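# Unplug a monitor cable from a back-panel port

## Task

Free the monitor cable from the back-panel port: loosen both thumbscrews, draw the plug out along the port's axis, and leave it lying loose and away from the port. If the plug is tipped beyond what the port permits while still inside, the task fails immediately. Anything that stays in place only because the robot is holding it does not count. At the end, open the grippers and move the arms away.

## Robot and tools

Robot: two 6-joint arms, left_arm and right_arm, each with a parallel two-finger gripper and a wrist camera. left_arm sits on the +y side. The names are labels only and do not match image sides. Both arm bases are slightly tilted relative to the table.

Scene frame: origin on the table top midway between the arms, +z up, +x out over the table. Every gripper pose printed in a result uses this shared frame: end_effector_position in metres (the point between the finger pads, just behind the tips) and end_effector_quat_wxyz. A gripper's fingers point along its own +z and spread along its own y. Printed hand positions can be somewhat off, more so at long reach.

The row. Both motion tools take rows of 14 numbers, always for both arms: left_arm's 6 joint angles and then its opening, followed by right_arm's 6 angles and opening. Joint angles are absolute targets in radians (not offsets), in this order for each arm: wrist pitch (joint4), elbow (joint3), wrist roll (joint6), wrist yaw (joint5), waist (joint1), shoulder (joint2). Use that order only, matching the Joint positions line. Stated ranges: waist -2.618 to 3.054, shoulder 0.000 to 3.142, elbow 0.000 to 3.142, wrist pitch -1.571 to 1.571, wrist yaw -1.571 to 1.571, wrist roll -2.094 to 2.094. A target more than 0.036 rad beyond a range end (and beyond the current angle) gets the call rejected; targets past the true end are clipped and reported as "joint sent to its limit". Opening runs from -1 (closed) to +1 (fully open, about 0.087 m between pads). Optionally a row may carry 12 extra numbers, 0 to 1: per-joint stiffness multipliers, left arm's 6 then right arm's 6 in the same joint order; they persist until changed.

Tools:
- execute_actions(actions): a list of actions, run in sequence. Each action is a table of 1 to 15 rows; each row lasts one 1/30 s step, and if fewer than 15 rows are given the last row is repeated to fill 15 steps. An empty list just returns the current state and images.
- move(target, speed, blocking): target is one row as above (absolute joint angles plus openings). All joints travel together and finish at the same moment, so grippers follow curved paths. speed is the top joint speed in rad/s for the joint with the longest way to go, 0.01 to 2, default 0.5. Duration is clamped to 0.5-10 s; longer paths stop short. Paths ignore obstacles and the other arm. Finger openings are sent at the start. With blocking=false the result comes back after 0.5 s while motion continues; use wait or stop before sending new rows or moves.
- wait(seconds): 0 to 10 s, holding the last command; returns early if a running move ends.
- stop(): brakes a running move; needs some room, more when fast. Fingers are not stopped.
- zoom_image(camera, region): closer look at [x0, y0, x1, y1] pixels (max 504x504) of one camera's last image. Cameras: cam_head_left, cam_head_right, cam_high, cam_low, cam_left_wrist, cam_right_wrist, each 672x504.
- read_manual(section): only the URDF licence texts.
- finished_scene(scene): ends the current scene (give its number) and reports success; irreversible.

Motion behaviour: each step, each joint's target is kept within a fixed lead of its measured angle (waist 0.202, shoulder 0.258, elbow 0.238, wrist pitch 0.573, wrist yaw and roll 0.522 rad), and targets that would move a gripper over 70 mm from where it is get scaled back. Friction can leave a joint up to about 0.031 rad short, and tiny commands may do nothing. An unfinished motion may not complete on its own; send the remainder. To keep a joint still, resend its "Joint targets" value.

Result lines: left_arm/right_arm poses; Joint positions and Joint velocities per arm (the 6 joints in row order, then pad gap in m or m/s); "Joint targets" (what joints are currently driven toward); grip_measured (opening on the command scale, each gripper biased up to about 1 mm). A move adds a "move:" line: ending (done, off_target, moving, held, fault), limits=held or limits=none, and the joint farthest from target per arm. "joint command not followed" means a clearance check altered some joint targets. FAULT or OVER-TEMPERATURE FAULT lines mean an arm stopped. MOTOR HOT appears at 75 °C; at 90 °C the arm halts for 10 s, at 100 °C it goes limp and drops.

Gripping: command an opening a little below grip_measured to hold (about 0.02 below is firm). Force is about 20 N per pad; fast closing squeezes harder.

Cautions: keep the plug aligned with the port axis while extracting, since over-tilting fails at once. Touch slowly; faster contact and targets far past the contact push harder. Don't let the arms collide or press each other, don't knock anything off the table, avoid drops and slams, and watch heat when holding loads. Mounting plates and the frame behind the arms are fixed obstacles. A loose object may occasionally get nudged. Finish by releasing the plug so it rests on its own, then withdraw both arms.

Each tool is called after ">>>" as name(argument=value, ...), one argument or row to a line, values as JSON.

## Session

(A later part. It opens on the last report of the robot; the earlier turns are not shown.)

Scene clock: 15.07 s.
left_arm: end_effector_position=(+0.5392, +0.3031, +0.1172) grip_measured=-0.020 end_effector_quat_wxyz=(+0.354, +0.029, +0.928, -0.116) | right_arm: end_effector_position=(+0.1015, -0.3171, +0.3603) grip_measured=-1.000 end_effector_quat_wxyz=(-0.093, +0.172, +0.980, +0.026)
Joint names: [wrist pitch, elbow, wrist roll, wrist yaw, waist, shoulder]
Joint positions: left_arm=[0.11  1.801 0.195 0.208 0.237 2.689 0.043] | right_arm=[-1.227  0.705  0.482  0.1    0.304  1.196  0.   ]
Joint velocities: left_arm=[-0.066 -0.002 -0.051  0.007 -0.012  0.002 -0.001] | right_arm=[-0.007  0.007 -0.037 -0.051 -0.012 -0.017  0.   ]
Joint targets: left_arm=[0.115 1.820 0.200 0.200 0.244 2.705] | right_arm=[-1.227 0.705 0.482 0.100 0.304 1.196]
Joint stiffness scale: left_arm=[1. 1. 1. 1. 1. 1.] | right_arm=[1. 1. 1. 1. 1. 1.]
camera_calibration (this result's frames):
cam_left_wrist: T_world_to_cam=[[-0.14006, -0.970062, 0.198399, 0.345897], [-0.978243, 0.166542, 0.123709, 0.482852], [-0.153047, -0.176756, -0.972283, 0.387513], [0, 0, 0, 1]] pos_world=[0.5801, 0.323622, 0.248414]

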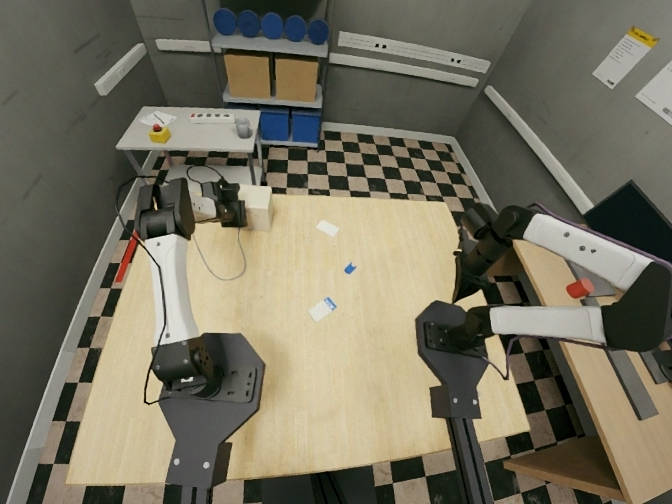

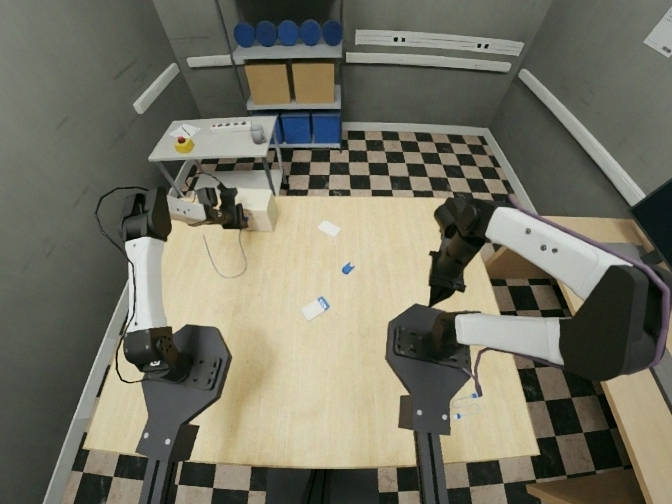

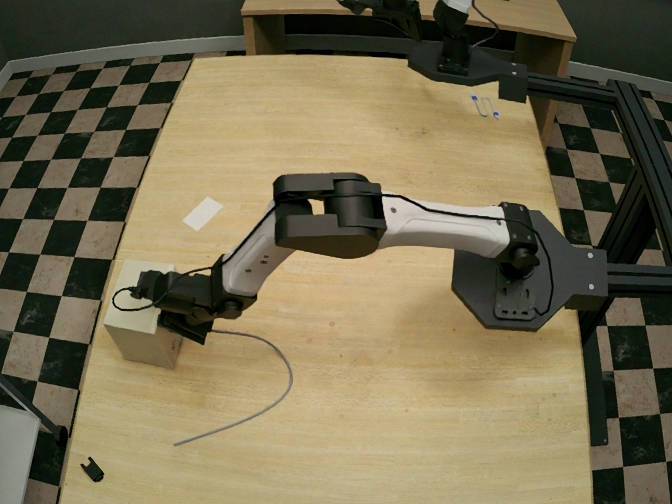

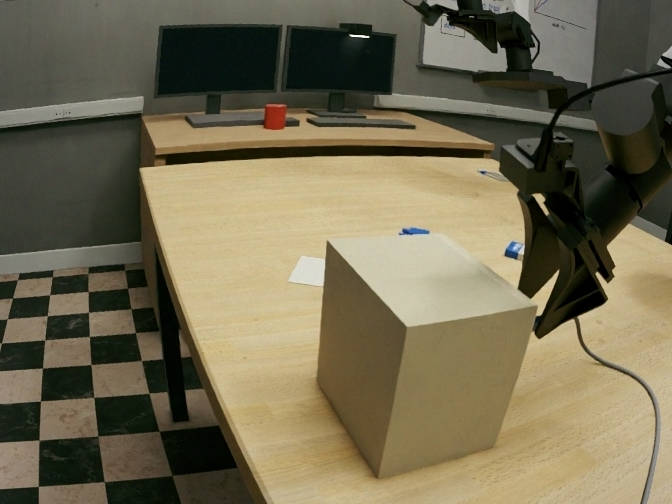

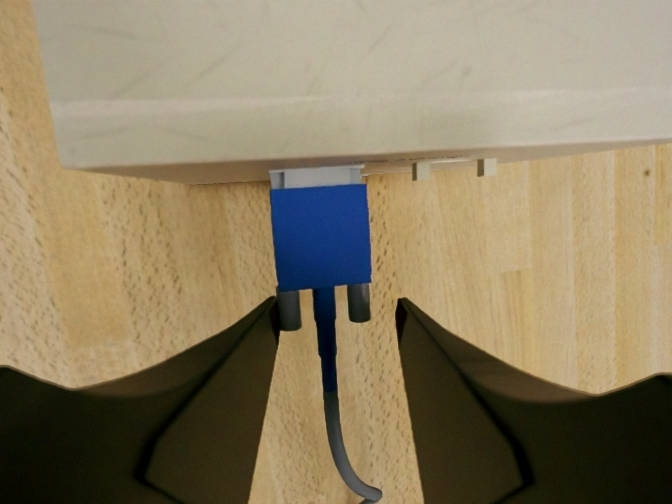

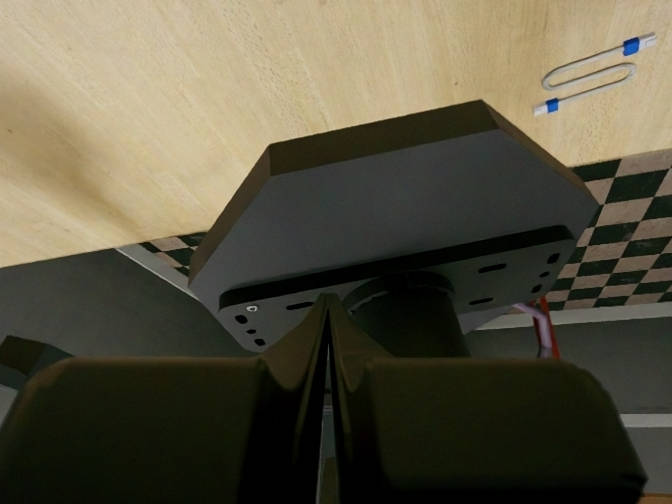

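>>> move(
  target=[0.115,1.82,0.18,0.28,0.22,2.705,-0.02,-1.227,0.705,0.482,0.1,0.304,1.196,-1],
  speed=0.1,
)

>>> move(
  target=[0.175,1.82,0.18,0.28,0.22,2.765,-0.02,-1.227,0.705,0.482,0.1,0.304,1.196,-1],
  speed=0.05,
)

>>> zoom_image(
  camera="cam_left_wrist",
  region=[236, 220, 436, 400],
)

Scene clock: 16.53 s.
left_arm: end_effector_position=(+0.5392, +0.3019, +0.1176) grip_measured=-0.020 end_effector_quat_wxyz=(+0.354, +0.030, +0.927, -0.120) | right_arm: end_effector_position=(+0.1015, -0.3171, +0.3603) grip_measured=-1.000 end_effector_quat_wxyz=(-0.093, +0.172, +0.980, +0.026)
Joint names: [wrist pitch, elbow, wrist roll, wrist yaw, waist, shoulder]
Joint positions: left_arm=[0.11  1.801 0.195 0.215 0.237 2.689 0.043] | right_arm=[-1.227  0.705  0.482  0.1    0.304  1.196  0.   ]
Joint velocities: left_arm=[-0.022  0.002 -0.051 -0.022  0.007  0.007 -0.001] | right_arm=[-0.022 -0.017 -0.066 -0.066  0.007 -0.002  0.   ]
Joint targets: left_arm=[0.115 1.820 0.180 0.280 0.220 2.705] | right_arm=[-1.227 0.705 0.482 0.100 0.304 1.196]
Joint stiffness scale: left_arm=[1. 1. 1. 1. 1. 1.] | right_arm=[1. 1. 1. 1. 1. 1.]
move: off_target (left_arm); limits=none; left_arm: farthest joint: the wrist yaw, 0.065 radians from its target (0.072 radians at the start); right_arm: farthest joint: the waist, 0.000 radians from its target (0.000 radians at the start)
camera_calibration (this result's frames):
cam_left_wrist: T_world_to_cam=[[-0.144437, -0.968416, 0.203246, 0.346009], [-0.977714, 0.171297, 0.121374, 0.4816], [-0.152356, -0.181185, -0.971576, 0.388538], [0, 0, 0, 1]] pos_world=[0.58004, 0.322981, 0.248715]

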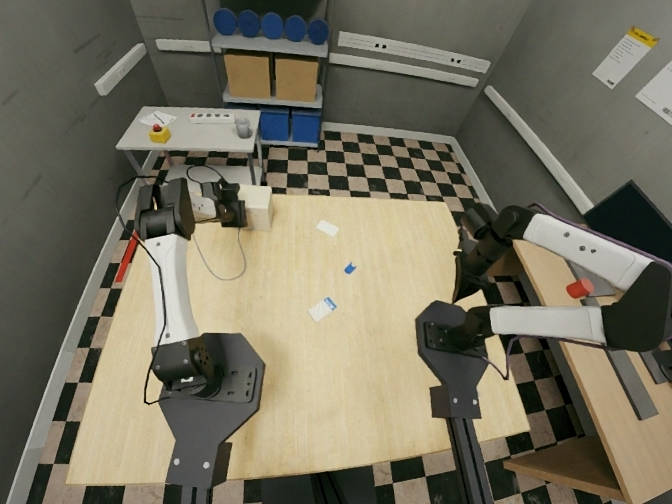

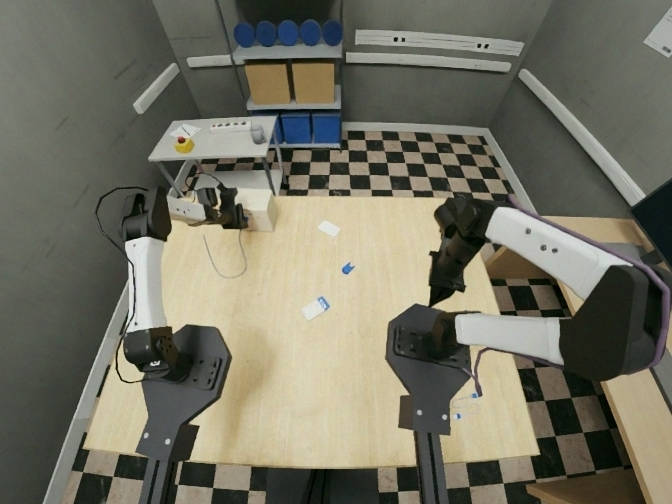

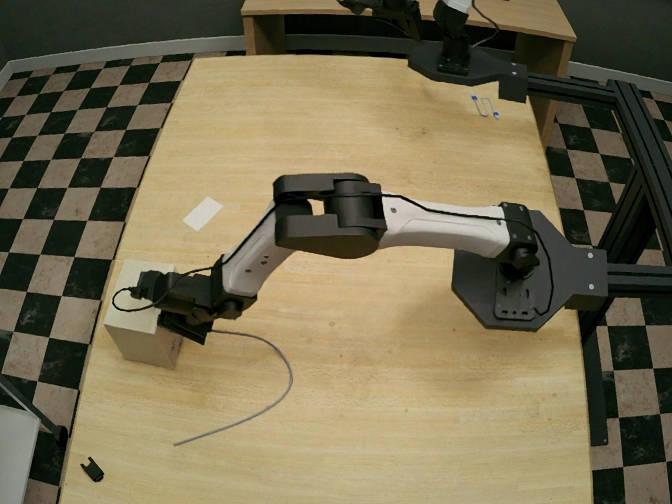

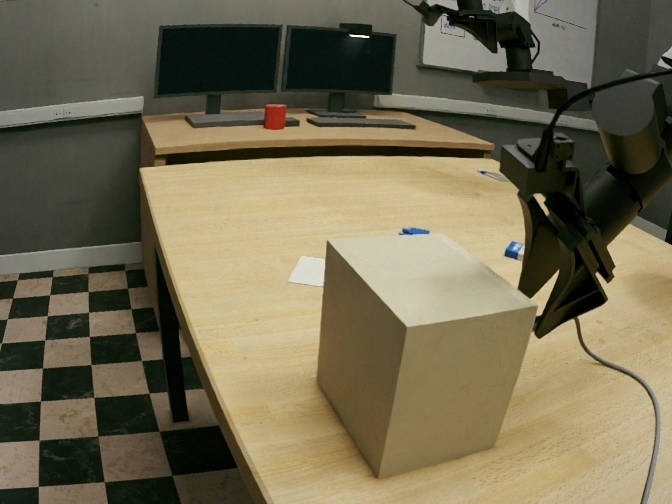

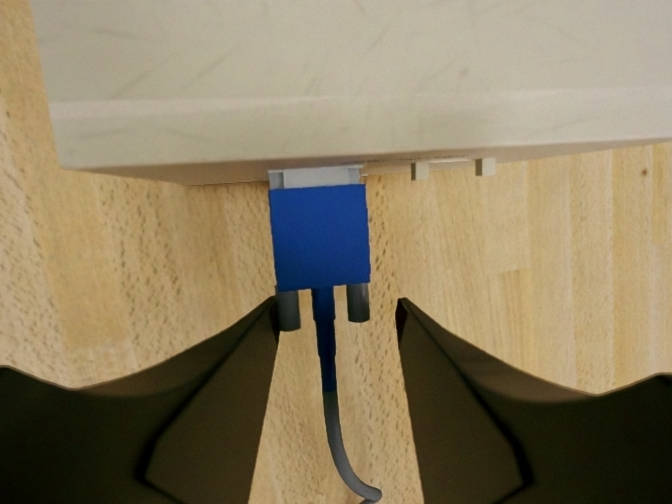

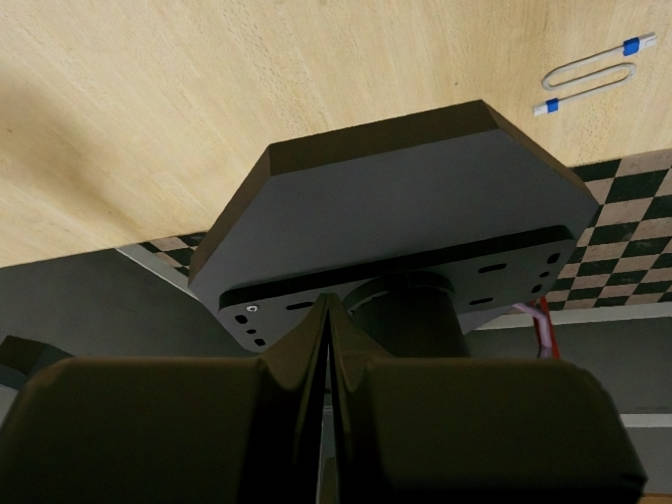

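Scene clock: 18.37 s.
left_arm: end_effector_position=(+0.5430, +0.2981, +0.1023) grip_measured=-0.020 end_effector_quat_wxyz=(+0.370, +0.032, +0.921, -0.121) | right_arm: end_effector_position=(+0.1015, -0.3171, +0.3603) grip_measured=-1.000 end_effector_quat_wxyz=(-0.093, +0.172, +0.980, +0.026)
Joint names: [wrist pitch, elbow, wrist roll, wrist yaw, waist, shoulder]
Joint positions: left_arm=[0.184 1.809 0.194 0.226 0.238 2.739 0.043] | right_arm=[-1.227  0.705  0.482  0.1    0.304  1.196  0.   ]
Joint velocities: left_arm=[-0.007 -0.007 -0.051 -0.022 -0.007 -0.002  0.   ] | right_arm=[ 0.037 -0.007 -0.022  0.007 -0.002  0.002  0.   ]
Joint targets: left_arm=[0.175 1.820 0.180 0.280 0.220 2.765] | right_arm=[-1.227 0.705 0.482 0.100 0.304 1.196]
Joint stiffness scale: left_arm=[1. 1. 1. 1. 1. 1.] | right_arm=[1. 1. 1. 1. 1. 1.]
move: off_target (left_arm); limits=none; left_arm: farthest joint: the wrist yaw, 0.054 radians from its target (0.065 radians at the start); right_arm: farthest joint: the waist, 0.000 radians from its target (0.000 radians at the start)
camera_calibration (this result's frames):
cam_left_wrist: T_world_to_cam=[[-0.151653, -0.967463, 0.202526, 0.349692], [-0.981121, 0.172215, 0.087994, 0.492732], [-0.120009, -0.185358, -0.975315, 0.357589], [0, 0, 0, 1]] pos_world=[0.579375, 0.31974, 0.234583]

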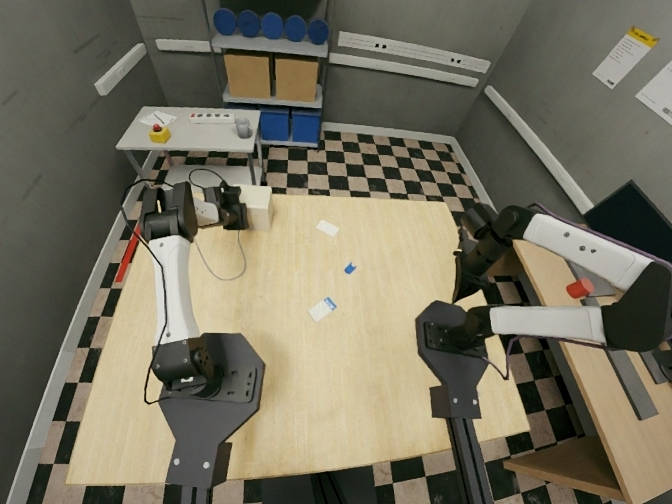

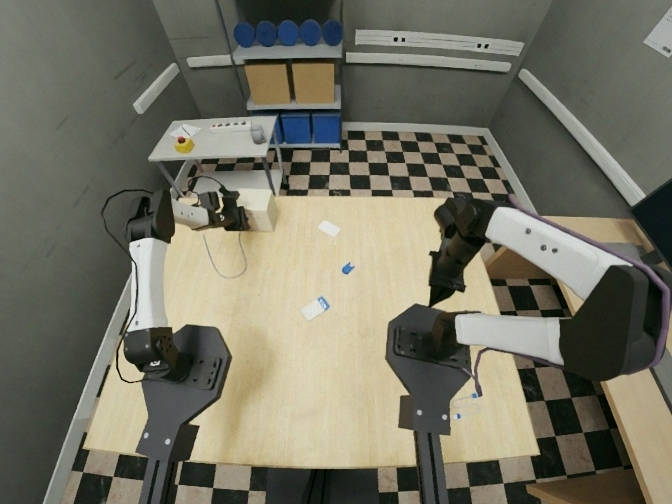

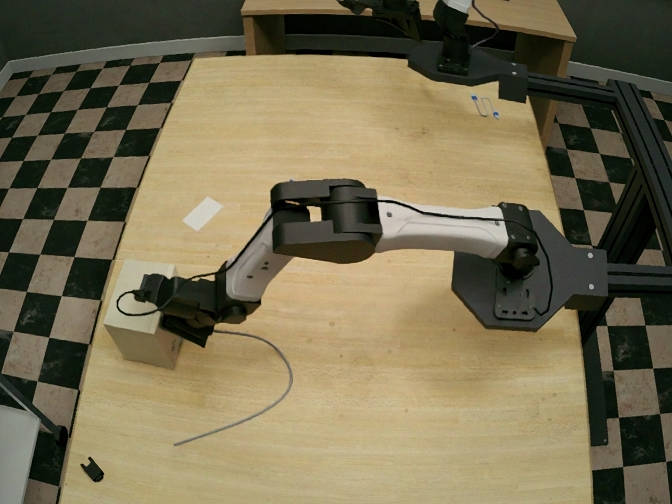

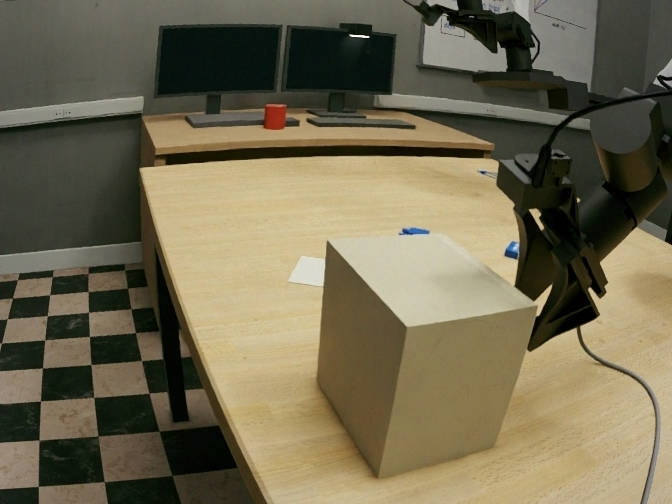

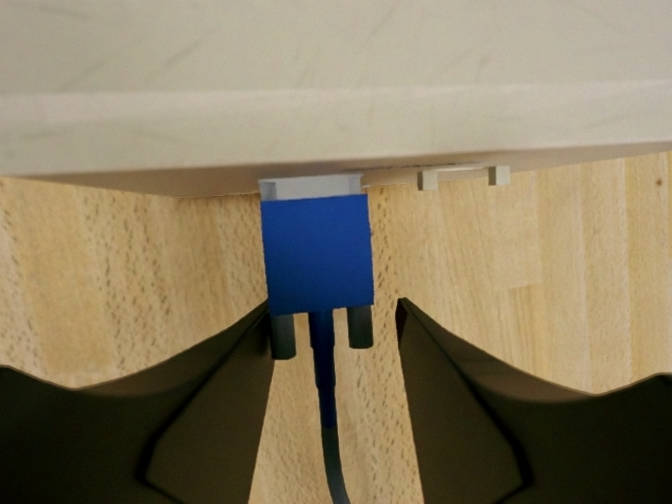

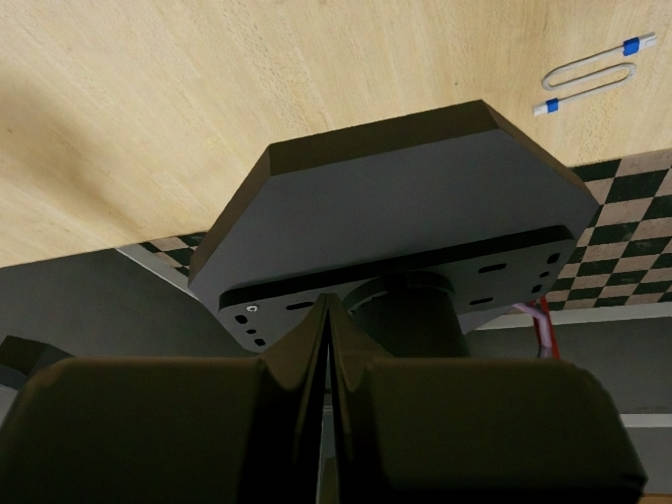

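Region (236, 220, 436, 400) of cam_left_wrist's 672x504 image, scaled by 2.520, with more detail than that image has; it fills the top 454 rows of this view, and the rest is white.

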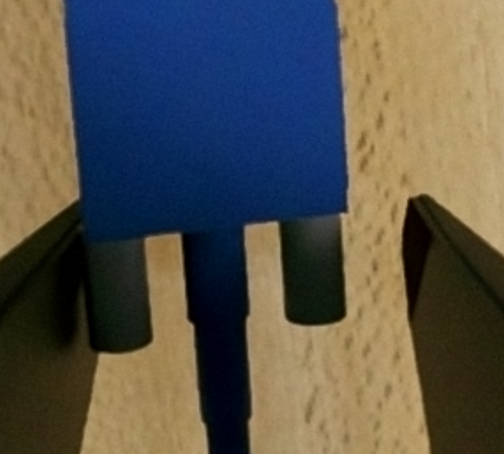

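>>> execute_actions(
  actions=[
    [[0.14,1.80,0.17,0.32,0.21,2.765,-0.02,-1.227,0.705,0.482,0.1,0.304,1.196,-1]],
    [[0.145,1.80,0.17,0.32,0.21,2.785,-0.02,-1.227,0.705,0.482,0.1,0.304,1.196,-1]],
    [[0.16,1.80,0.17,0.32,0.21,2.80,-0.02,-1.227,0.705,0.482,0.1,0.304,1.196,-1]],
    [[0.175,1.80,0.17,0.32,0.21,2.815,-0.02,-1.227,0.705,0.482,0.1,0.304,1.196,-1]],
    [[0.19,1.80,0.17,0.32,0.21,2.83,-0.02,-1.227,0.705,0.482,0.1,0.304,1.196,-1]],
  ],
)

>>> zoom_image(
  camera="cam_left_wrist",
  region=[216, 260, 436, 460],
)

Scene clock: 21.60 s.
left_arm: end_effector_position=(+0.5367, +0.2921, +0.0800) grip_measured=-0.020 end_effector_quat_wxyz=(+0.369, +0.029, +0.920, -0.126) | right_arm: end_effector_position=(+0.1015, -0.3171, +0.3603) grip_measured=-1.000 end_effector_quat_wxyz=(-0.093, +0.172, +0.980, +0.026)
Joint names: [wrist pitch, elbow, wrist roll, wrist yaw, waist, shoulder]
Joint positions: left_arm=[0.236 1.809 0.186 0.232 0.238 2.793 0.043] | right_arm=[-1.227  0.705  0.482  0.1    0.304  1.196  0.   ]
Joint velocities: left_arm=[-0.007 -0.002 -0.066  0.007  0.002 -0.007  0.001] | right_arm=[-0.051 -0.007  0.066  0.037  0.012 -0.002  0.   ]
Joint targets: left_arm=[0.190 1.800 0.170 0.320 0.210 2.830] | right_arm=[-1.227 0.705 0.482 0.100 0.304 1.196]
Joint stiffness scale: left_arm=[1. 1. 1. 1. 1. 1.] | right_arm=[1. 1. 1. 1. 1. 1.]
camera_calibration (this result's frames):
cam_left_wrist: T_world_to_cam=[[-0.150087, -0.965593, 0.212378, 0.345208], [-0.981142, 0.17193, 0.0883204, 0.489683], [-0.121796, -0.195117, -0.973188, 0.337598], [0, 0, 0, 1]] pos_world=[0.573378, 0.315011, 0.211983]

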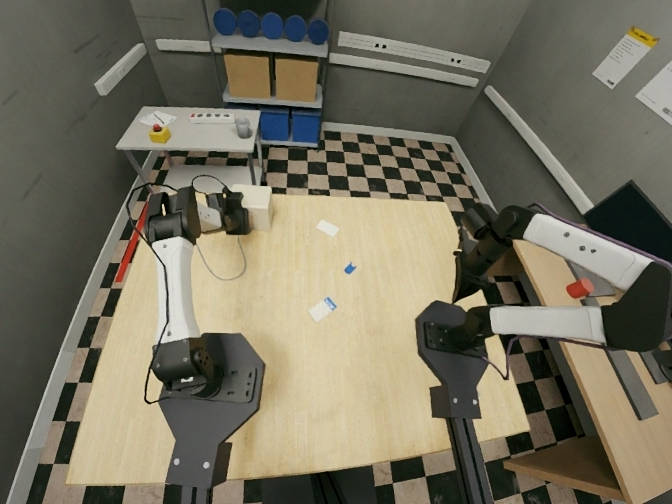

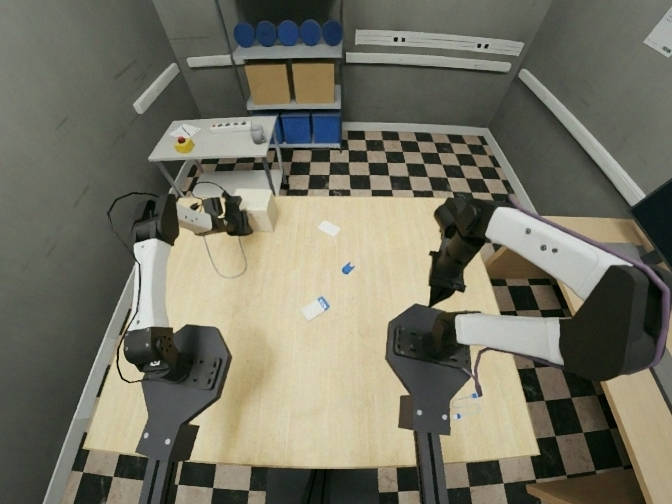

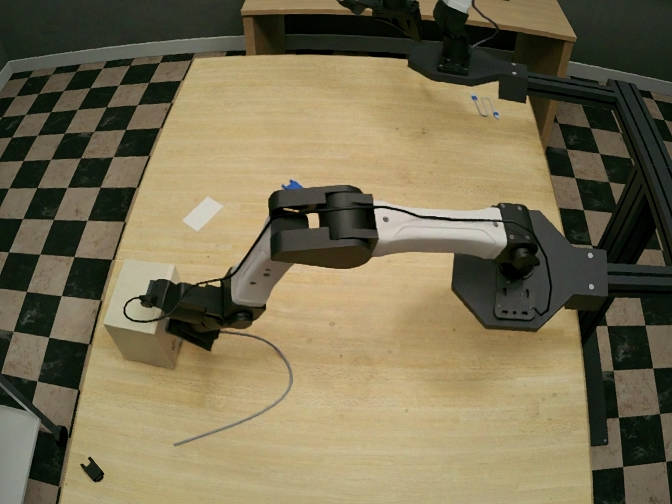

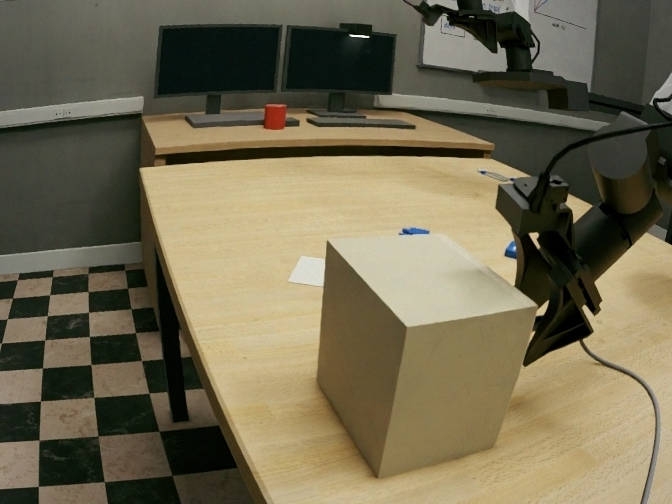

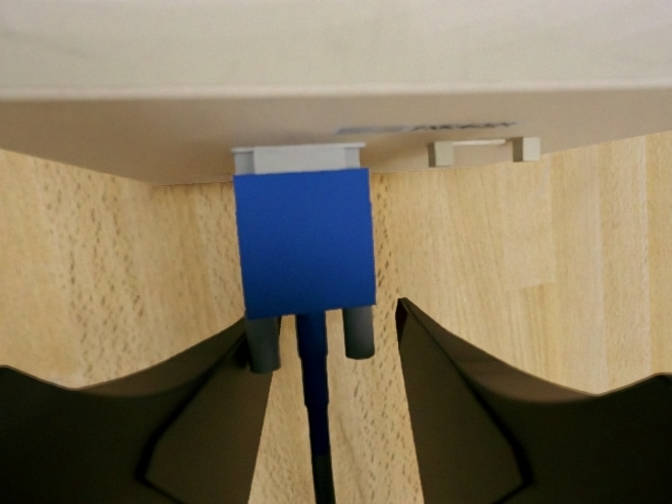

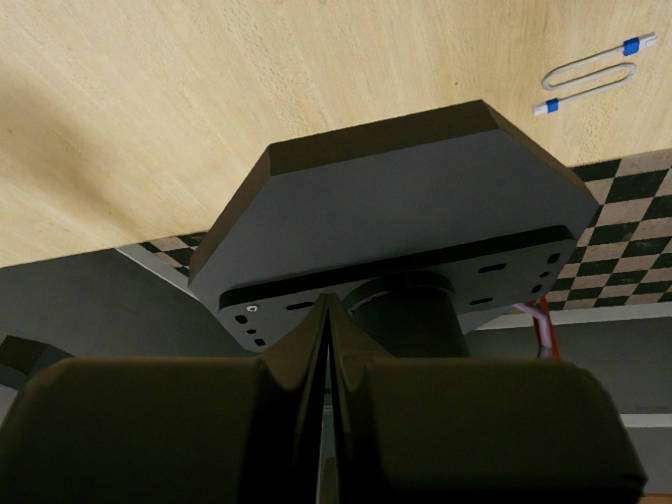

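Region (216, 260, 436, 460) of cam_left_wrist's 672x504 image, scaled by 2.291, with more detail than that image has; it fills the top 458 rows of this view, and the rest is white.

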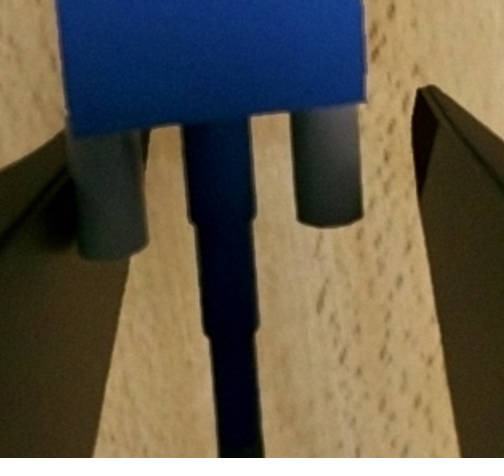

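>>> execute_actions(
  actions=[
    [[0.22,1.80,0.195,0.225,0.237,2.79,0.15,-1.227,0.705,0.482,0.1,0.304,1.196,-1]],
    [[0.18,1.79,0.195,0.215,0.237,2.75,0.15,-1.227,0.705,0.482,0.1,0.304,1.196,-1]],
    [[0.14,1.79,0.195,0.215,0.237,2.71,0.15,-1.227,0.705,0.482,0.1,0.304,1.196,-1]],
    [[0.10,1.79,0.195,0.215,0.237,2.672,0.15,-1.227,0.705,0.482,0.1,0.304,1.196,-1]],
    [[0.10,1.79,0.195,0.215,0.237,2.672,0.03,-1.227,0.705,0.482,0.1,0.304,1.196,-1]],
  ],
)

>>> zoom_image(
  camera="cam_left_wrist",
  region=[236, 220, 436, 400],
)

Scene clock: 25.30 s.
left_arm: end_effector_position=(+0.5468, +0.3038, +0.1288) grip_measured=+0.030 end_effector_quat_wxyz=(+0.368, +0.029, +0.921, -0.123) | right_arm: end_effector_position=(+0.1015, -0.3171, +0.3603) grip_measured=-1.000 end_effector_quat_wxyz=(-0.093, +0.172, +0.980, +0.026)
Joint names: [wrist pitch, elbow, wrist roll, wrist yaw, waist, shoulder]
Joint positions: left_arm=[0.118 1.804 0.189 0.227 0.239 2.673 0.045] | right_arm=[-1.227  0.705  0.482  0.1    0.304  1.196  0.   ]
Joint velocities: left_arm=[-0.022 -0.007 -0.081  0.007  0.007 -0.007 -0.002] | right_arm=[-0.037 -0.022 -0.139 -0.007 -0.012 -0.002  0.   ]
Joint targets: left_arm=[0.100 1.790 0.195 0.215 0.237 2.672] | right_arm=[-1.227 0.705 0.482 0.100 0.304 1.196]
Joint stiffness scale: left_arm=[1. 1. 1. 1. 1. 1.] | right_arm=[1. 1. 1. 1. 1. 1.]
camera_calibration (this result's frames):
cam_left_wrist: T_world_to_cam=[[-0.147159, -0.967146, 0.207297, 0.34721], [-0.981241, 0.169134, 0.0925219, 0.493572], [-0.124543, -0.189793, -0.973893, 0.388668], [0, 0, 0, 1]] pos_world=[0.583813, 0.326089, 0.260879]

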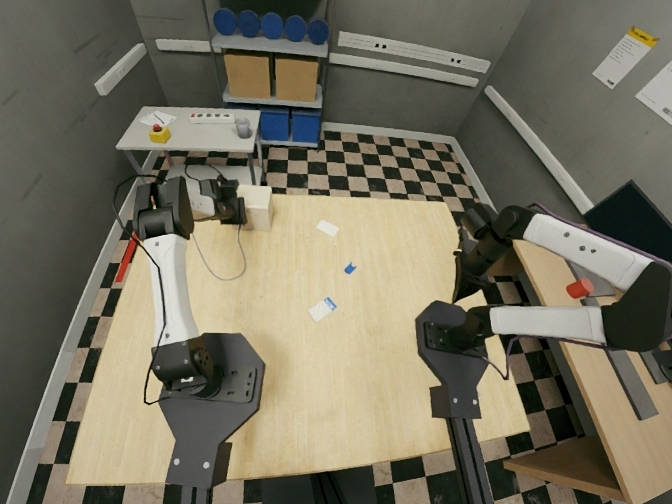

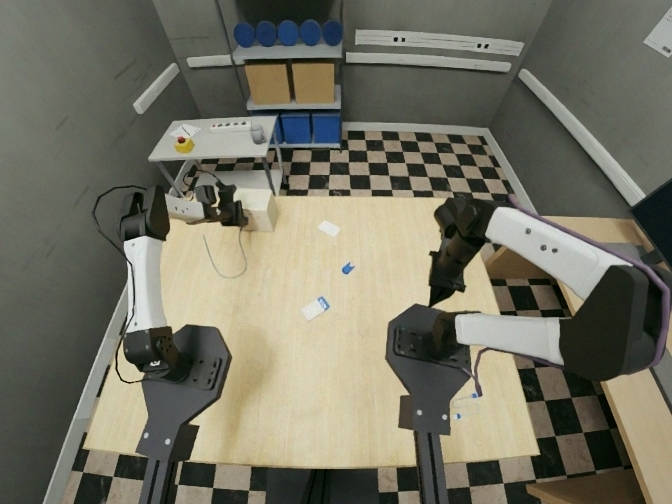

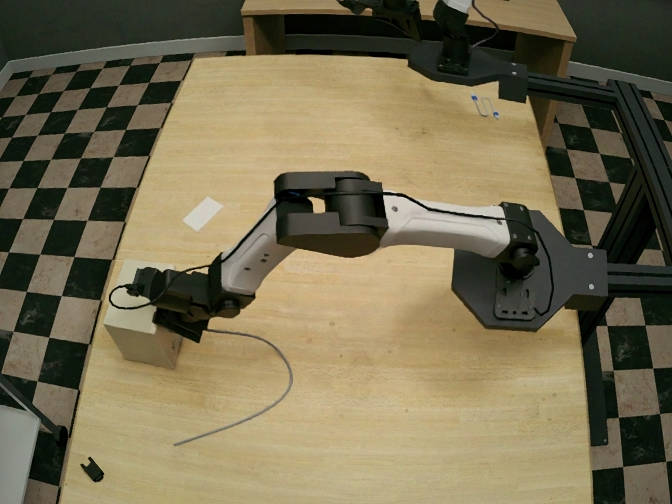

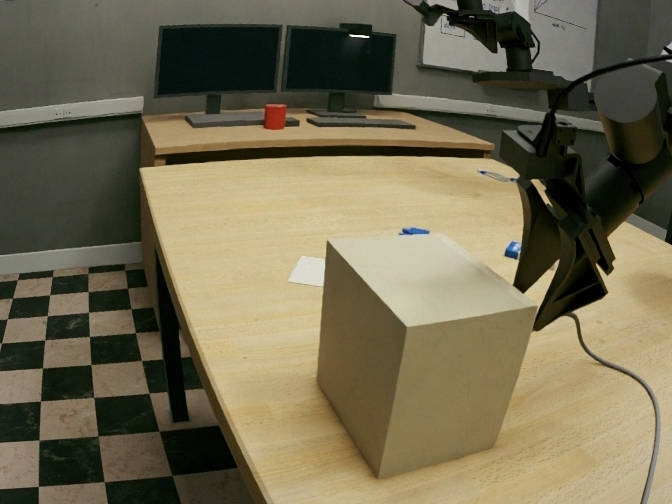

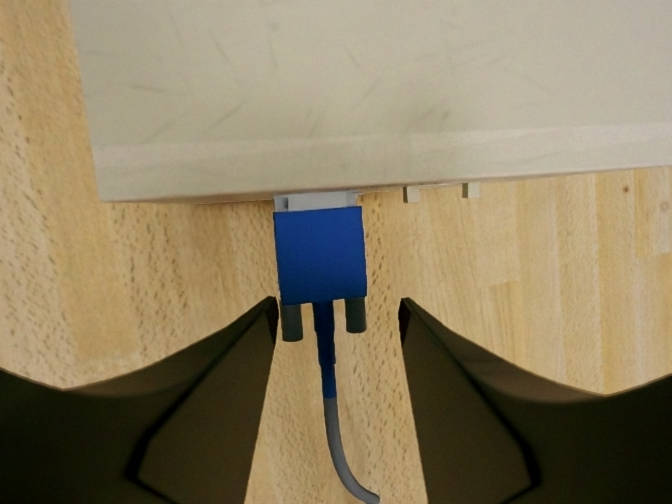

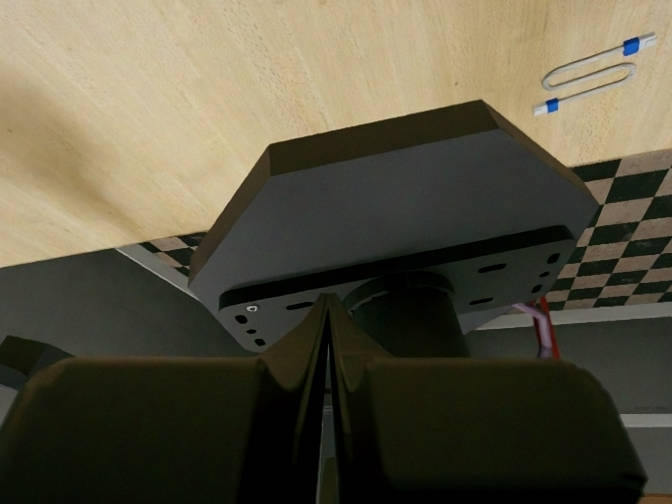

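Region (236, 220, 436, 400) of cam_left_wrist's 672x504 image, scaled by 2.520, with more detail than that image has; it fills the top 454 rows of this view, and the rest is white.

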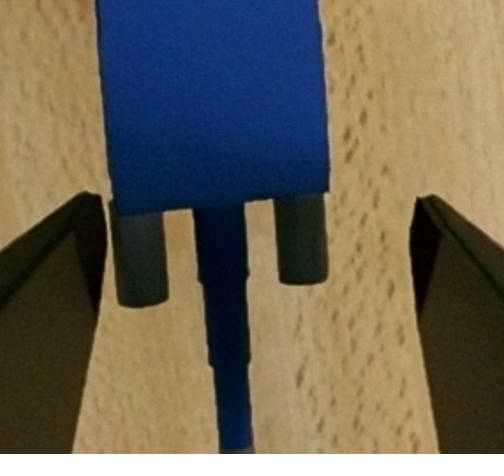

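>>> execute_actions(
  actions=[
    [[0.088,1.79,0.195,0.215,0.237,2.69,0.1,-1.227,0.705,0.482,0.1,0.304,1.196,-1]],
    [[0.088,1.79,0.195,0.215,0.237,2.706,0.1,-1.227,0.705,0.482,0.1,0.304,1.196,-1]],
    [[0.088,1.79,0.195,0.225,0.237,2.706,0.02,-1.227,0.705,0.482,0.1,0.304,1.196,-1]],
    [[0.088,1.79,0.18,0.30,0.215,2.706,0.0,-1.227,0.705,0.482,0.1,0.304,1.196,-1]],
    [[0.088,1.79,0.165,0.37,0.19,2.706,0.0,-1.227,0.705,0.482,0.1,0.304,1.196,-1]],
    [[0.088,1.79,0.15,0.43,0.17,2.706,0.0,-1.227,0.705,0.482,0.1,0.304,1.196,-1]],
    [[0.065,1.78,0.15,0.43,0.17,2.725,0.0,-1.227,0.705,0.482,0.1,0.304,1.196,-1]],
    [[0.045,1.77,0.15,0.43,0.17,2.745,0.0,-1.227,0.705,0.482,0.1,0.304,1.196,-1]],
  ],
)

>>> zoom_image(
  camera="cam_left_wrist",
  region=[236, 220, 436, 400],
)

Scene clock: 30.77 s.
left_arm: end_effector_position=(+0.5385, +0.2984, +0.1170) grip_measured=+0.001 end_effector_quat_wxyz=(+0.354, +0.032, +0.926, -0.130) | right_arm: end_effector_position=(+0.1015, -0.3171, +0.3603) grip_measured=-1.000 end_effector_quat_wxyz=(-0.093, +0.172, +0.980, +0.026)
Joint names: [wrist pitch, elbow, wrist roll, wrist yaw, waist, shoulder]
Joint positions: left_arm=[0.106 1.804 0.192 0.236 0.238 2.693 0.044] | right_arm=[-1.227  0.705  0.482  0.1    0.304  1.196  0.   ]
Joint velocities: left_arm=[ 0.022  0.007  0.007  0.081 -0.012  0.002  0.001] | right_arm=[-0.037 -0.007  0.037  0.037 -0.012 -0.007  0.   ]
Joint targets: left_arm=[0.052 1.774 0.155 0.408 0.178 2.739] | right_arm=[-1.227 0.705 0.482 0.100 0.304 1.196]
Joint stiffness scale: left_arm=[1. 1. 1. 1. 1. 1.] | right_arm=[1. 1. 1. 1. 1. 1.]
camera_calibration (this result's frames):
cam_left_wrist: T_world_to_cam=[[-0.154529, -0.962889, 0.221281, 0.344239], [-0.975726, 0.183912, 0.118893, 0.477039], [-0.155177, -0.197537, -0.967935, 0.393202], [0, 0, 0, 1]] pos_world=[0.57967, 0.321402, 0.247704]

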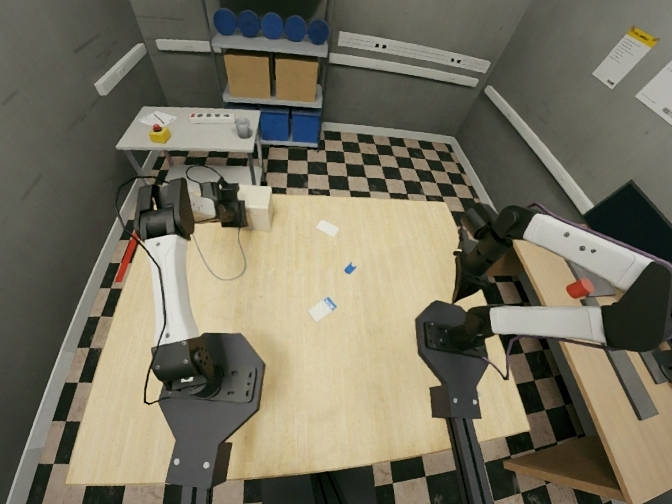

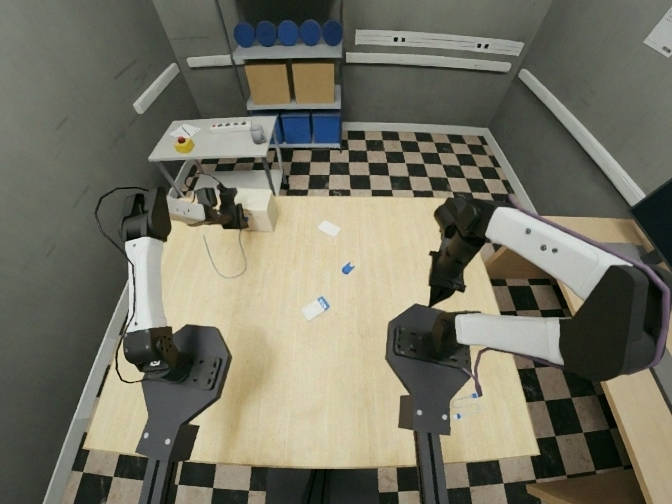

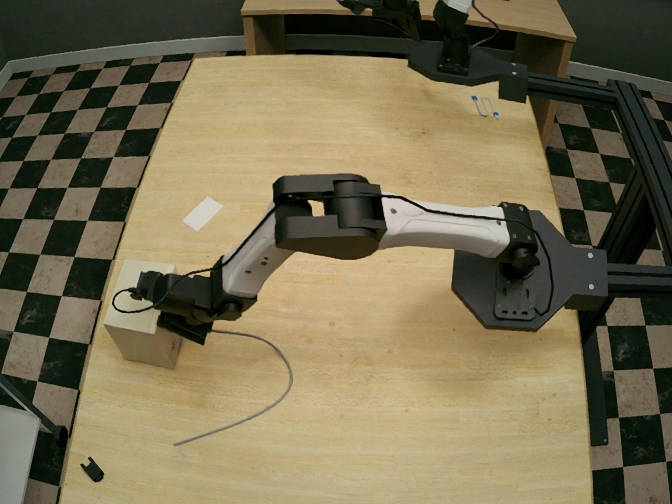

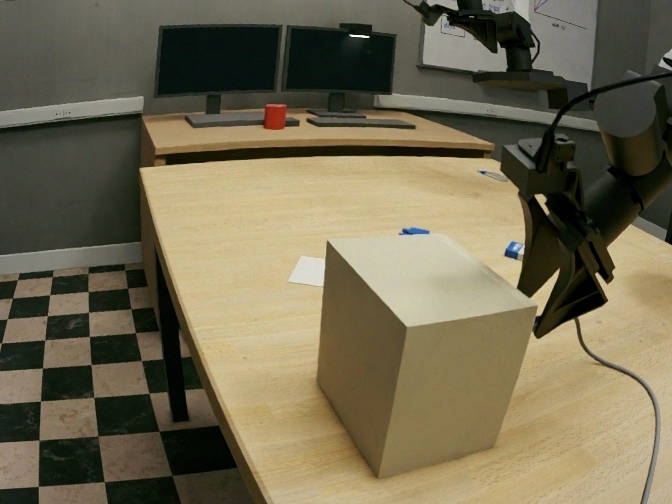

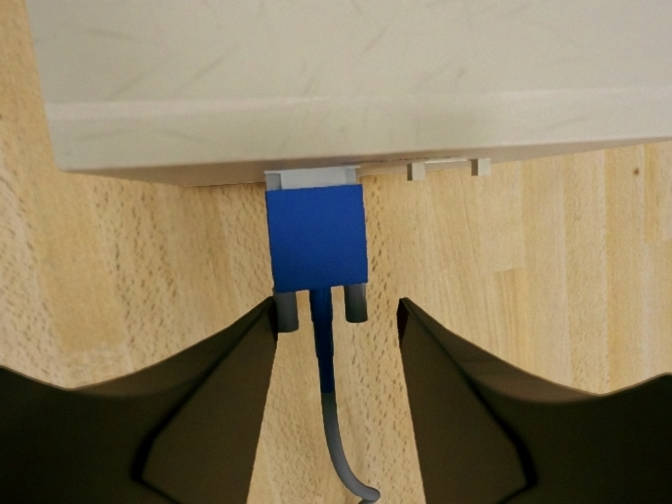

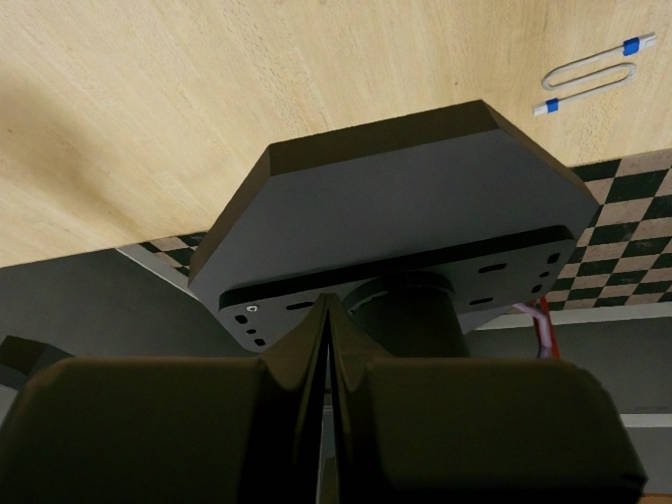

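Region (236, 220, 436, 400) of cam_left_wrist's 672x504 image, scaled by 2.520, with more detail than that image has; it fills the top 454 rows of this view, and the rest is white.

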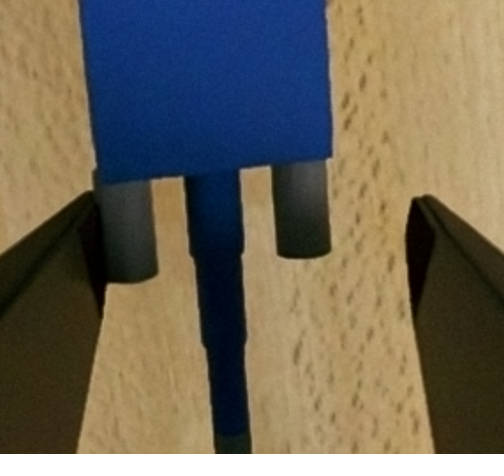

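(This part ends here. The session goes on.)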